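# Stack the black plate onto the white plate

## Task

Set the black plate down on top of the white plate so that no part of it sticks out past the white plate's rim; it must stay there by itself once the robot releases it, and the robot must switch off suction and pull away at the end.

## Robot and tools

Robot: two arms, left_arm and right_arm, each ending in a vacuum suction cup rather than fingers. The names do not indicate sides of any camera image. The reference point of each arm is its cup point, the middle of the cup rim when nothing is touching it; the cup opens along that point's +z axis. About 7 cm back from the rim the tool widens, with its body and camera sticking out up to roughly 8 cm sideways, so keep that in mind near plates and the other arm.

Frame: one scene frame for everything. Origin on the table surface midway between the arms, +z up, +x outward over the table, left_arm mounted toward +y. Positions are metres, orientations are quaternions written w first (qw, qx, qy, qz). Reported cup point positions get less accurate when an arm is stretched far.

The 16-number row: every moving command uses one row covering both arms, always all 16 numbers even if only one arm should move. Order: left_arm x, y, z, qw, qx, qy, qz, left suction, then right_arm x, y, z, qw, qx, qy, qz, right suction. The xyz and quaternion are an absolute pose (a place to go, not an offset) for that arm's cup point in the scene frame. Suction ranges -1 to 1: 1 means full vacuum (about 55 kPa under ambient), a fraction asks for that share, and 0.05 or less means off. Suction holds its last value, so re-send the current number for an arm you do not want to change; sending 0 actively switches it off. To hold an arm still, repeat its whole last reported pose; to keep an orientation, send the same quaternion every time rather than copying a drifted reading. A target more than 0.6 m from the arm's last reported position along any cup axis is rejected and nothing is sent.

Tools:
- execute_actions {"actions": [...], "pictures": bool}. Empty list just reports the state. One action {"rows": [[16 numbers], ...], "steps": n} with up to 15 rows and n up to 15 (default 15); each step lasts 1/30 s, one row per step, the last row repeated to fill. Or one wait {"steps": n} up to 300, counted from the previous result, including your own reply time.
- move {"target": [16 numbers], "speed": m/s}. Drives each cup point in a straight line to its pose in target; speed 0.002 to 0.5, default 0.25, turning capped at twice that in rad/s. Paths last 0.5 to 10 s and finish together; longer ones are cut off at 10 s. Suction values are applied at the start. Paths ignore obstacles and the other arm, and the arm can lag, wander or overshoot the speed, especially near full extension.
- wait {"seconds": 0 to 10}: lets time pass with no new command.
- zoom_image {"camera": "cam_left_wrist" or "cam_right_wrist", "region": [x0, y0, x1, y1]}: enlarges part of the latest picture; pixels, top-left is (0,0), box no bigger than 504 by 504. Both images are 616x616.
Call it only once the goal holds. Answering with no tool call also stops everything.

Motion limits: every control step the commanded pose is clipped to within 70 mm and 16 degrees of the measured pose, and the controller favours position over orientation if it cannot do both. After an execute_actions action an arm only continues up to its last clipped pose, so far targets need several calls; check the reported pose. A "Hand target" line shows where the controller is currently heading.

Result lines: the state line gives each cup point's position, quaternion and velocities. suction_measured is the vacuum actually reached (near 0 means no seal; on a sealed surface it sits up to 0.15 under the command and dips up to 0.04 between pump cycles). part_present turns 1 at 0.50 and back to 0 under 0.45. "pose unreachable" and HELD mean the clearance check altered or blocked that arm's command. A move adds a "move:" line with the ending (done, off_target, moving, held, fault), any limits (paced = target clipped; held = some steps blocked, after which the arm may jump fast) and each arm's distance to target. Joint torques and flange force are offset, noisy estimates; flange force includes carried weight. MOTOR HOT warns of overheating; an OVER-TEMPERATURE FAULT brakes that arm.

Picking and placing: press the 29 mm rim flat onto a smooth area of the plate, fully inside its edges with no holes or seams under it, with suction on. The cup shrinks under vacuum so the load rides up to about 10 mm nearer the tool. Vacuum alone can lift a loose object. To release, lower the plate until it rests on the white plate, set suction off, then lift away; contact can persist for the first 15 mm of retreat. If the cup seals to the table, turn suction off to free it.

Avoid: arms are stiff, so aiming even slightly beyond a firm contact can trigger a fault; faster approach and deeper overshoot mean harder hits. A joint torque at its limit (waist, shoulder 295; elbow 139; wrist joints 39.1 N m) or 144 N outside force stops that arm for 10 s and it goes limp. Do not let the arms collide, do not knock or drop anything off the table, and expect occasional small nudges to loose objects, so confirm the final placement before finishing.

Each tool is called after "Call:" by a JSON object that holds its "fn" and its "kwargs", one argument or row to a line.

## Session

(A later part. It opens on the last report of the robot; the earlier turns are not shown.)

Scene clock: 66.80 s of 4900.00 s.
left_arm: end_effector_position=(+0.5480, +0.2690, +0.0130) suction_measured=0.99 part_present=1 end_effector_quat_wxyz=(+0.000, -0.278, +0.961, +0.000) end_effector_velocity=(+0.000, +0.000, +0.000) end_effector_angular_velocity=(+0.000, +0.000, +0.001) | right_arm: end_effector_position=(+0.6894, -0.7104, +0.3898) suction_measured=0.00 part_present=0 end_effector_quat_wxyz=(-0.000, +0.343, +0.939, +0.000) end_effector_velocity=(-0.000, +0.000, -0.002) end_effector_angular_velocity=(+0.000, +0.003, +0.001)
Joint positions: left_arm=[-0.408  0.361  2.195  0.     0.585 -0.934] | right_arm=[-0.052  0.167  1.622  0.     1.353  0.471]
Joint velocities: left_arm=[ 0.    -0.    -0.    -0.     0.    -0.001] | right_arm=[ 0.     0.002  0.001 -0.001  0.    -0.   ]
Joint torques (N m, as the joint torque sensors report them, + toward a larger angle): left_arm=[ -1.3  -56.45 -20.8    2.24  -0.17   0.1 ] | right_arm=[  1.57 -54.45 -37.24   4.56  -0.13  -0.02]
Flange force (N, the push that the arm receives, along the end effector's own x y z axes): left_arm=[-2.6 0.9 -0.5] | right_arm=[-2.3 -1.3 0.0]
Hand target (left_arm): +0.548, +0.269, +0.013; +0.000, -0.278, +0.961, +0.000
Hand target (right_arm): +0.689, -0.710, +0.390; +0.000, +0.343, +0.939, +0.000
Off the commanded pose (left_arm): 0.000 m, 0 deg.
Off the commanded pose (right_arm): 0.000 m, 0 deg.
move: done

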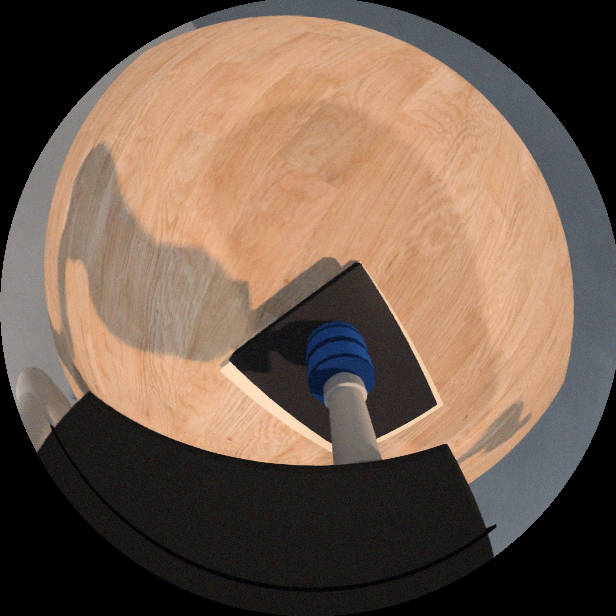

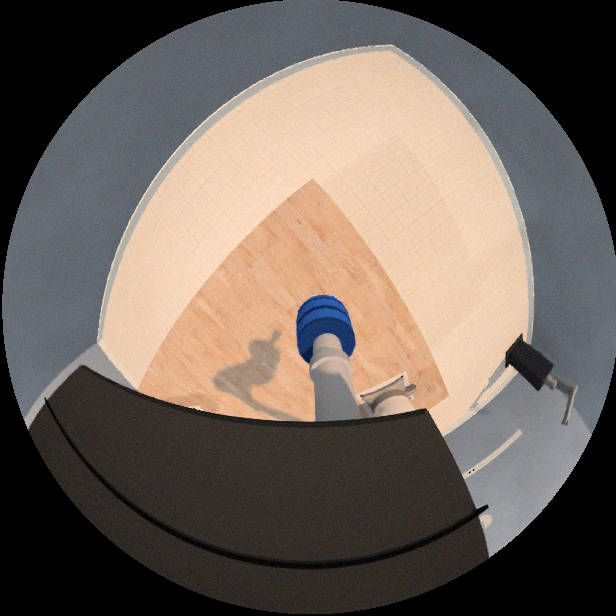

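Call:
{"fn": "move", "kwargs": {
  "target": [0.5515,0.271,0.013,0,-0.278,0.961,0,1,0.6894,-0.7104,0.3898,0,0.343,0.939,0,0],
  "speed": 0.01
}}

Call:
{"fn": "zoom_image", "kwargs": {
  "camera": "cam_left_wrist",
  "region": [200,230,470,470]
}}

Scene clock: 71.03 s of 4900.00 s.
left_arm: end_effector_position=(+0.5515, +0.2710, +0.0130) suction_measured=0.99 part_present=1 end_effector_quat_wxyz=(+0.000, -0.278, +0.961, +0.000) end_effector_velocity=(-0.000, +0.000, -0.000) end_effector_angular_velocity=(+0.000, +0.001, +0.002) | right_arm: end_effector_position=(+0.6894, -0.7104, +0.3898) suction_measured=0.00 part_present=0 end_effector_quat_wxyz=(-0.000, +0.343, +0.939, +0.000) end_effector_velocity=(+0.000, +0.000, +0.000) end_effector_angular_velocity=(+0.000, -0.000, -0.000)
Joint positions: left_arm=[-0.402  0.364  2.19   0.     0.587 -0.928] | right_arm=[-0.052  0.167  1.622  0.     1.353  0.471]
Joint velocities: left_arm=[ 0.     0.     0.     0.     0.    -0.002] | right_arm=[ 0. -0. -0.  0. -0.  0.]
Joint torques (N m, as the joint torque sensors report them, + toward a larger angle): left_arm=[  2.45 -56.51 -22.43   2.62  -0.02   0.05] | right_arm=[ -0.18 -52.3  -37.14   4.63  -0.13   0.08]
Flange force (N, the push that the arm receives, along the end effector's own x y z axes): left_arm=[5.5 -0.9 0.1] | right_arm=[1.9 -0.8 -1.2]
Hand target (left_arm): +0.551, +0.271, +0.013; +0.000, -0.278, +0.961, -0.000
Hand target (right_arm): +0.689, -0.710, +0.390; +0.000, +0.343, +0.939, +0.000
Off the commanded pose (left_arm): 0.000 m, 0 deg.
Off the commanded pose (right_arm): 0.000 m, 0 deg.
move: done

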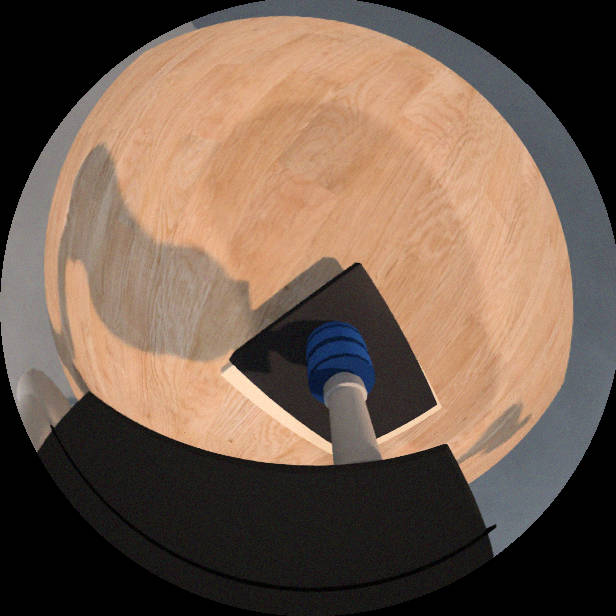

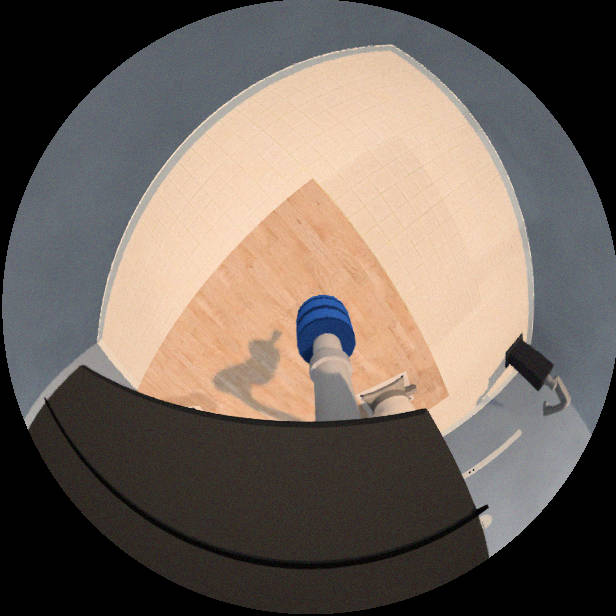

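Region (200, 230, 470, 470) of cam_left_wrist's 616x616 image, scaled by 1.867, with more detail than that image has.

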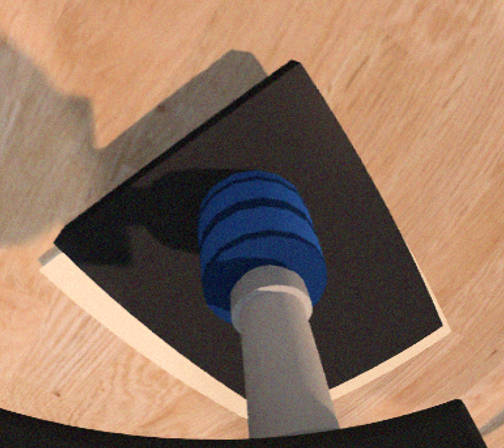

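Call:
{"fn": "move", "kwargs": {
  "target": [0.547,0.266,0.013,0,-0.278,0.961,0,1,0.6894,-0.7104,0.3898,0,0.343,0.939,0,0],
  "speed": 0.01
}}

Call:
{"fn": "zoom_image", "kwargs": {
  "camera": "cam_left_wrist",
  "region": [200,230,470,470]
}}

Scene clock: 76.63 s of 4900.00 s.
left_arm: end_effector_position=(+0.5470, +0.2660, +0.0130) suction_measured=0.98 part_present=1 end_effector_quat_wxyz=(-0.000, -0.278, +0.961, +0.000) end_effector_velocity=(-0.000, +0.000, -0.000) end_effector_angular_velocity=(+0.000, +0.001, -0.001) | right_arm: end_effector_position=(+0.6894, -0.7104, +0.3898) suction_measured=0.00 part_present=0 end_effector_quat_wxyz=(-0.000, +0.343, +0.939, +0.000) end_effector_velocity=(-0.000, +0.000, -0.001) end_effector_angular_velocity=(+0.000, +0.001, -0.000)
Joint positions: left_arm=[-0.414  0.361  2.196  0.     0.585 -0.94 ] | right_arm=[-0.052  0.167  1.622  0.     1.353  0.471]
Joint velocities: left_arm=[0.    0.    0.    0.    0.001 0.001] | right_arm=[0.    0.    0.001 0.    0.001 0.   ]
Joint torques (N m, as the joint torque sensors report them, + toward a larger angle): left_arm=[  0.86 -57.29 -22.79   2.21   0.28  -0.29] | right_arm=[  1.03 -53.5  -37.34   4.73  -0.21   0.05]
Flange force (N, the push that the arm receives, along the end effector's own x y z axes): left_arm=[2.3 1.3 2.6] | right_arm=[-0.2 -1.8 -0.8]
Hand target (left_arm): +0.547, +0.266, +0.013; -0.000, -0.278, +0.961, +0.000
Hand target (right_arm): +0.689, -0.710, +0.390; +0.000, +0.343, +0.939, +0.000
Off the commanded pose (left_arm): 0.000 m, 0 deg.
Off the commanded pose (right_arm): 0.000 m, 0 deg.
move: done

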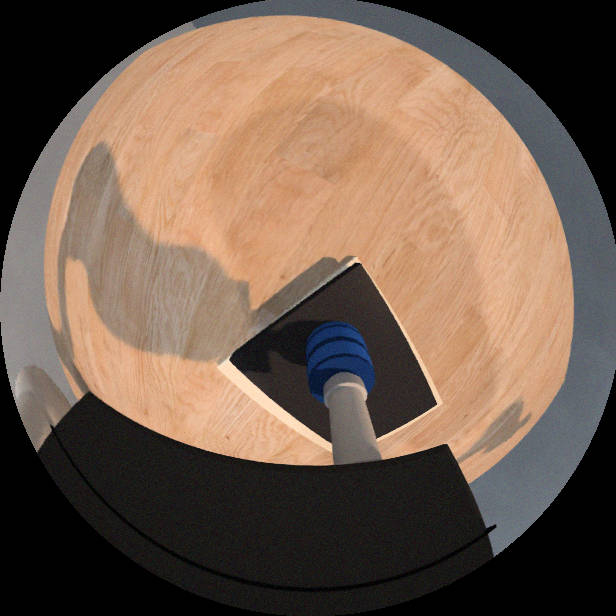

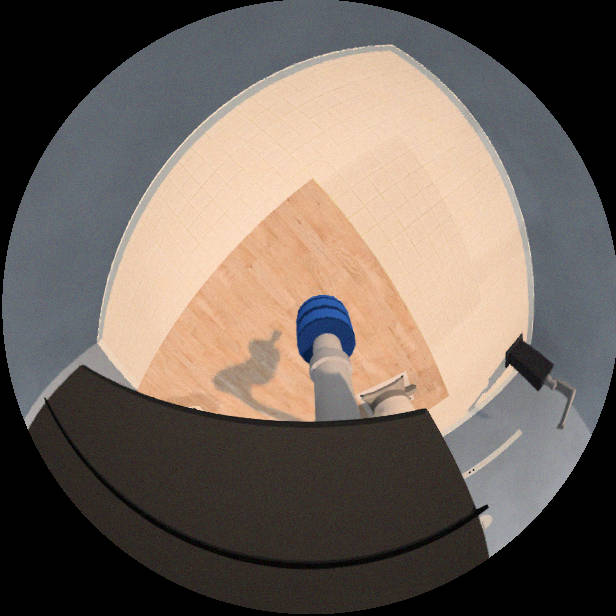

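Region (200, 230, 470, 470) of cam_left_wrist's 616x616 image, scaled by 1.867, with more detail than that image has.

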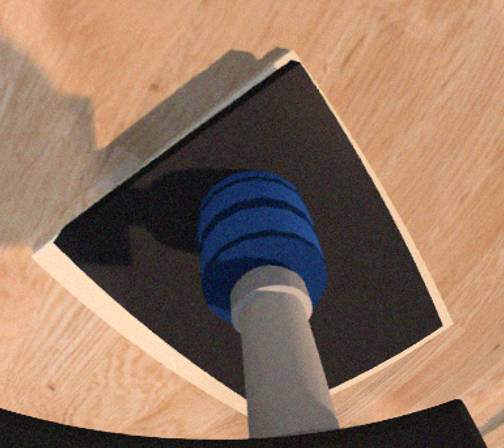

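Margin on all sides. Lowering.

Call:
{"fn": "move", "kwargs": {
  "target": [0.547,0.266,0.008,0,-0.278,0.961,0,1,0.6894,-0.7104,0.3898,0,0.343,0.939,0,0],
  "speed": 0.01
}}

Call:
{"fn": "move", "kwargs": {
  "target": [0.547,0.266,0.008,0,-0.278,0.961,0,0,0.6894,-0.7104,0.3898,0,0.343,0.939,0,0]
}}

Call:
{"fn": "wait", "kwargs": {
  "seconds": 1
}}

Call:
{"fn": "move", "kwargs": {
  "target": [0.57,0.28,0.12,0,-0.278,0.961,0,0,0.6894,-0.7104,0.3898,0,0.343,0.939,0,0],
  "speed": 0.08
}}

Scene clock: 81.13 s of 4900.00 s.
left_arm: end_effector_position=(+0.5470, +0.2660, +0.0080) suction_measured=0.96 part_present=1 end_effector_quat_wxyz=(+0.000, -0.278, +0.961, -0.000) end_effector_velocity=(+0.000, -0.000, +0.000) end_effector_angular_velocity=(-0.000, -0.001, -0.001) | right_arm: end_effector_position=(+0.6894, -0.7104, +0.3898) suction_measured=0.00 part_present=0 end_effector_quat_wxyz=(-0.000, +0.343, +0.939, +0.000) end_effector_velocity=(+0.000, +0.000, +0.001) end_effector_angular_velocity=(+0.000, -0.001, +0.001)
Joint positions: left_arm=[-0.414  0.369  2.198 -0.     0.575 -0.94 ] | right_arm=[-0.052  0.167  1.622  0.     1.353  0.471]
Joint velocities: left_arm=[-0.001 -0.001 -0.     0.    -0.     0.001] | right_arm=[ 0.    -0.001 -0.     0.     0.    -0.001]
Joint torques (N m, as the joint torque sensors report them, + toward a larger angle): left_arm=[  2.4  -57.   -21.47   2.74  -0.02  -0.02] | right_arm=[ -0.17 -54.63 -36.32   4.82  -0.23   0.15]
Flange force (N, the push that the arm receives, along the end effector's own x y z axes): left_arm=[4.4 -2.0 0.2] | right_arm=[-2.4 1.6 -2.3]
Hand target (left_arm): +0.547, +0.266, +0.008; +0.000, -0.278, +0.961, +0.000
Hand target (right_arm): +0.689, -0.710, +0.390; +0.000, +0.343, +0.939, +0.000
Off the commanded pose (left_arm): 0.000 m, 0 deg.
Off the commanded pose (right_arm): 0.000 m, 0 deg.
move: done

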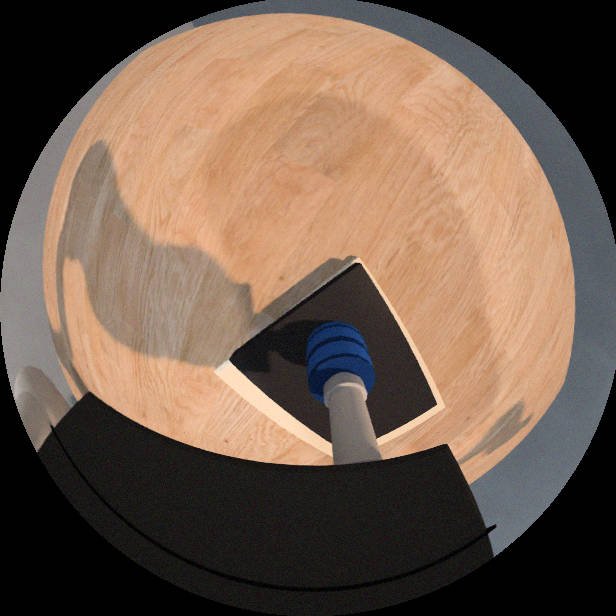

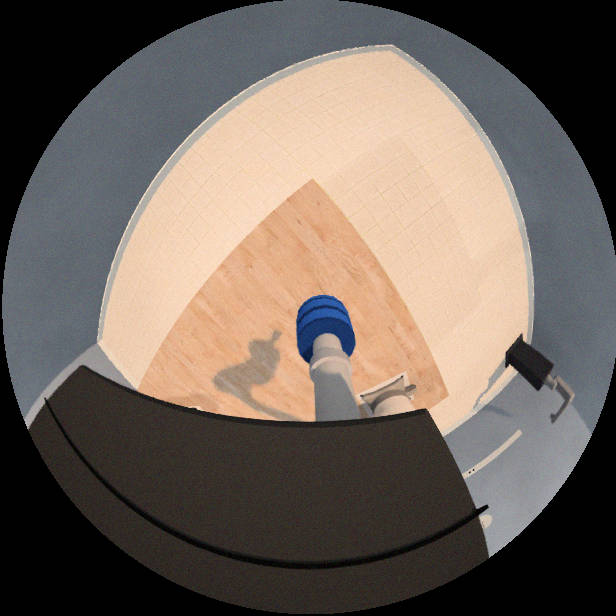

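Scene clock: 81.83 s of 4900.00 s.
left_arm: end_effector_position=(+0.5470, +0.2660, +0.0080) suction_measured=0.00 part_present=0 end_effector_quat_wxyz=(+0.000, -0.278, +0.961, -0.000) end_effector_velocity=(+0.000, +0.000, -0.000) end_effector_angular_velocity=(+0.000, +0.000, +0.002) | right_arm: end_effector_position=(+0.6894, -0.7104, +0.3898) suction_measured=0.00 part_present=0 end_effector_quat_wxyz=(-0.000, +0.343, +0.939, +0.000) end_effector_velocity=(-0.000, +0.000, +0.001) end_effector_angular_velocity=(-0.000, -0.001, +0.000)
Joint positions: left_arm=[-0.414  0.369  2.198 -0.     0.575 -0.94 ] | right_arm=[-0.052  0.167  1.622  0.     1.353  0.471]
Joint velocities: left_arm=[ 0.001  0.     0.     0.    -0.    -0.001] | right_arm=[ 0.    -0.002 -0.     0.     0.    -0.   ]
Joint torques (N m, as the joint torque sensors report them, + toward a larger angle): left_arm=[  1.96 -52.9  -18.35   2.09   0.07   0.12] | right_arm=[  1.34 -54.2  -37.89   4.73  -0.08   0.19]
Flange force (N, the push that the arm receives, along the end effector's own x y z axes): left_arm=[2.9 -2.5 -7.5] | right_arm=[-0.6 -2.3 0.6]
Hand target (left_arm): +0.547, +0.266, +0.008; +0.000, -0.278, +0.961, +0.000
Hand target (right_arm): +0.689, -0.710, +0.390; +0.000, +0.343, +0.939, +0.000
Off the commanded pose (left_arm): 0.000 m, 0 deg.
Off the commanded pose (right_arm): 0.000 m, 0 deg.
move: done

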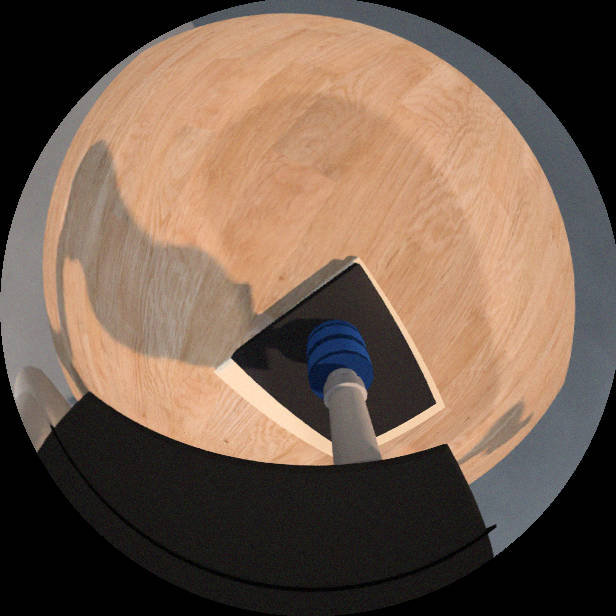

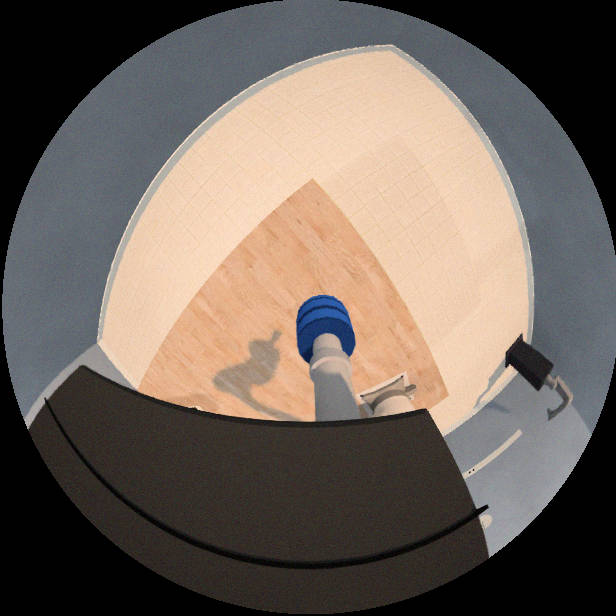

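Scene clock: 82.83 s of 4900.00 s.
left_arm: end_effector_position=(+0.5470, +0.2660, +0.0080) suction_measured=0.00 part_present=0 end_effector_quat_wxyz=(-0.000, -0.278, +0.961, -0.000) end_effector_velocity=(-0.000, -0.000, -0.000) end_effector_angular_velocity=(+0.000, +0.000, -0.002) | right_arm: end_effector_position=(+0.6894, -0.7104, +0.3898) suction_measured=0.00 part_present=0 end_effector_quat_wxyz=(+0.000, +0.343, +0.939, +0.000) end_effector_velocity=(-0.000, +0.000, -0.000) end_effector_angular_velocity=(+0.000, +0.001, +0.001)
Joint positions: left_arm=[-0.414  0.369  2.198 -0.     0.575 -0.94 ] | right_arm=[-0.052  0.167  1.622  0.     1.353  0.471]
Joint velocities: left_arm=[-0.001  0.     0.     0.    -0.     0.001] | right_arm=[ 0.001  0.     0.     0.     0.    -0.001]
Joint torques (N m, as the joint torque sensors report them, + toward a larger angle): left_arm=[  1.56 -53.34 -19.16   2.18   0.21  -0.26] | right_arm=[  0.39 -54.31 -37.24   4.62  -0.36   0.32]
Flange force (N, the push that the arm receives, along the end effector's own x y z axes): left_arm=[2.5 -0.8 -6.2] | right_arm=[-1.2 -0.4 -0.9]
Hand target (left_arm): +0.547, +0.266, +0.008; +0.000, -0.278, +0.961, +0.000
Hand target (right_arm): +0.689, -0.710, +0.390; +0.000, +0.343, +0.939, +0.000
Off the commanded pose (left_arm): 0.000 m, 0 deg.
Off the commanded pose (right_arm): 0.000 m, 0 deg.
Steps of this call (steps 1 to 30: nothing new was sent). Readings (end_effector_position | what the end effector reports):
1: left_arm (+0.5470, +0.2660, +0.0080) | right_arm (+0.6894, -0.7104, +0.3898) | left_arm suction_measured=0.00 part_present=0 | right_arm suction_measured=0.00 part_present=0
2: left_arm (+0.5470, +0.2660, +0.0080) | right_arm (+0.6894, -0.7104, +0.3898) | left_arm suction_measured=0.00 part_present=0 | right_arm suction_measured=0.00 part_present=0
4: left_arm (+0.5470, +0.2660, +0.0080) | right_arm (+0.6894, -0.7104, +0.3898) | left_arm suction_measured=0.00 part_present=0 | right_arm suction_measured=0.00 part_present=0
8: left_arm (+0.5470, +0.2660, +0.0080) | right_arm (+0.6894, -0.7104, +0.3898) | left_arm suction_measured=0.00 part_present=0 | right_arm suction_measured=0.00 part_present=0
30: the state above

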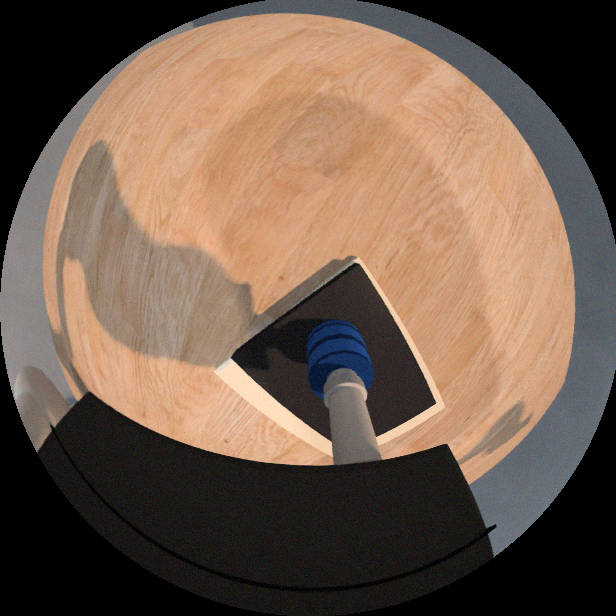

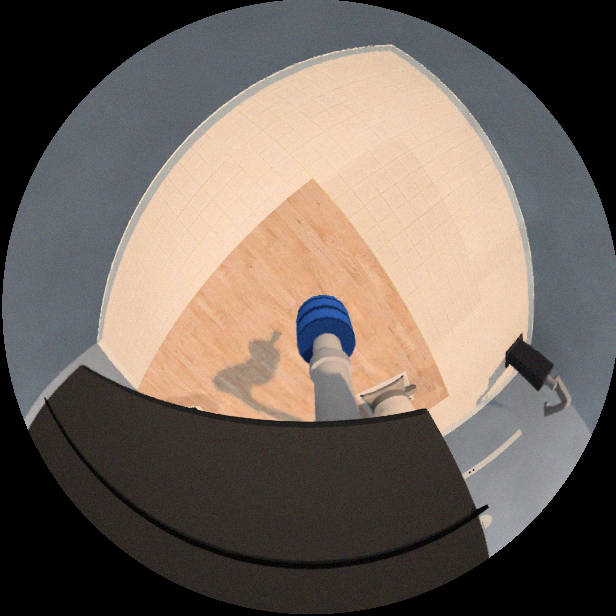

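Scene clock: 84.57 s of 4900.00 s.
left_arm: end_effector_position=(+0.5700, +0.2799, +0.1198) suction_measured=0.00 part_present=0 end_effector_quat_wxyz=(-0.000, -0.278, +0.961, -0.000) end_effector_velocity=(-0.000, -0.000, +0.000) end_effector_angular_velocity=(+0.000, +0.000, -0.001) | right_arm: end_effector_position=(+0.6894, -0.7104, +0.3898) suction_measured=0.00 part_present=0 end_effector_quat_wxyz=(-0.000, +0.343, +0.939, +0.000) end_effector_velocity=(+0.000, +0.000, +0.000) end_effector_angular_velocity=(+0.000, +0.000, -0.001)
Joint positions: left_arm=[-0.374  0.226  2.1   -0.     0.815 -0.9  ] | right_arm=[-0.052  0.167  1.622  0.     1.353  0.471]
Joint velocities: left_arm=[-0.001 -0.    -0.    -0.     0.001  0.   ] | right_arm=[ 0.     0.    -0.     0.     0.     0.001]
Joint torques (N m, as the joint torque sensors report them, + toward a larger angle): left_arm=[  3.46 -48.12 -28.65   3.32   0.07  -0.09] | right_arm=[  1.64 -55.14 -36.89   4.56  -0.11   0.04]
Flange force (N, the push that the arm receives, along the end effector's own x y z axes): left_arm=[7.9 -0.8 -2.0] | right_arm=[-3.4 -0.9 -0.8]
Hand target (left_arm): +0.570, +0.280, +0.120; -0.000, -0.278, +0.961, -0.000
Hand target (right_arm): +0.689, -0.710, +0.390; +0.000, +0.343, +0.939, +0.000
Off the commanded pose (left_arm): 0.000 m, 0 deg.
Off the commanded pose (right_arm): 0.000 m, 0 deg.
move: done

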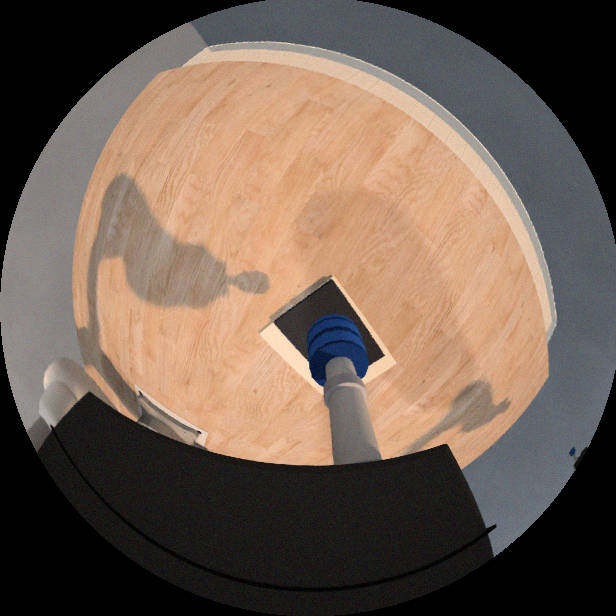

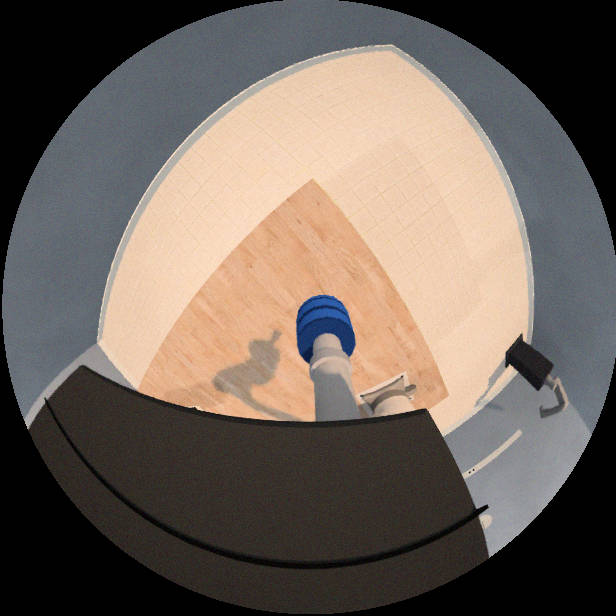

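Call:
{"fn": "finished_scene", "kwargs": {
  "scene": 1
}}

The scene is finished: the task was done.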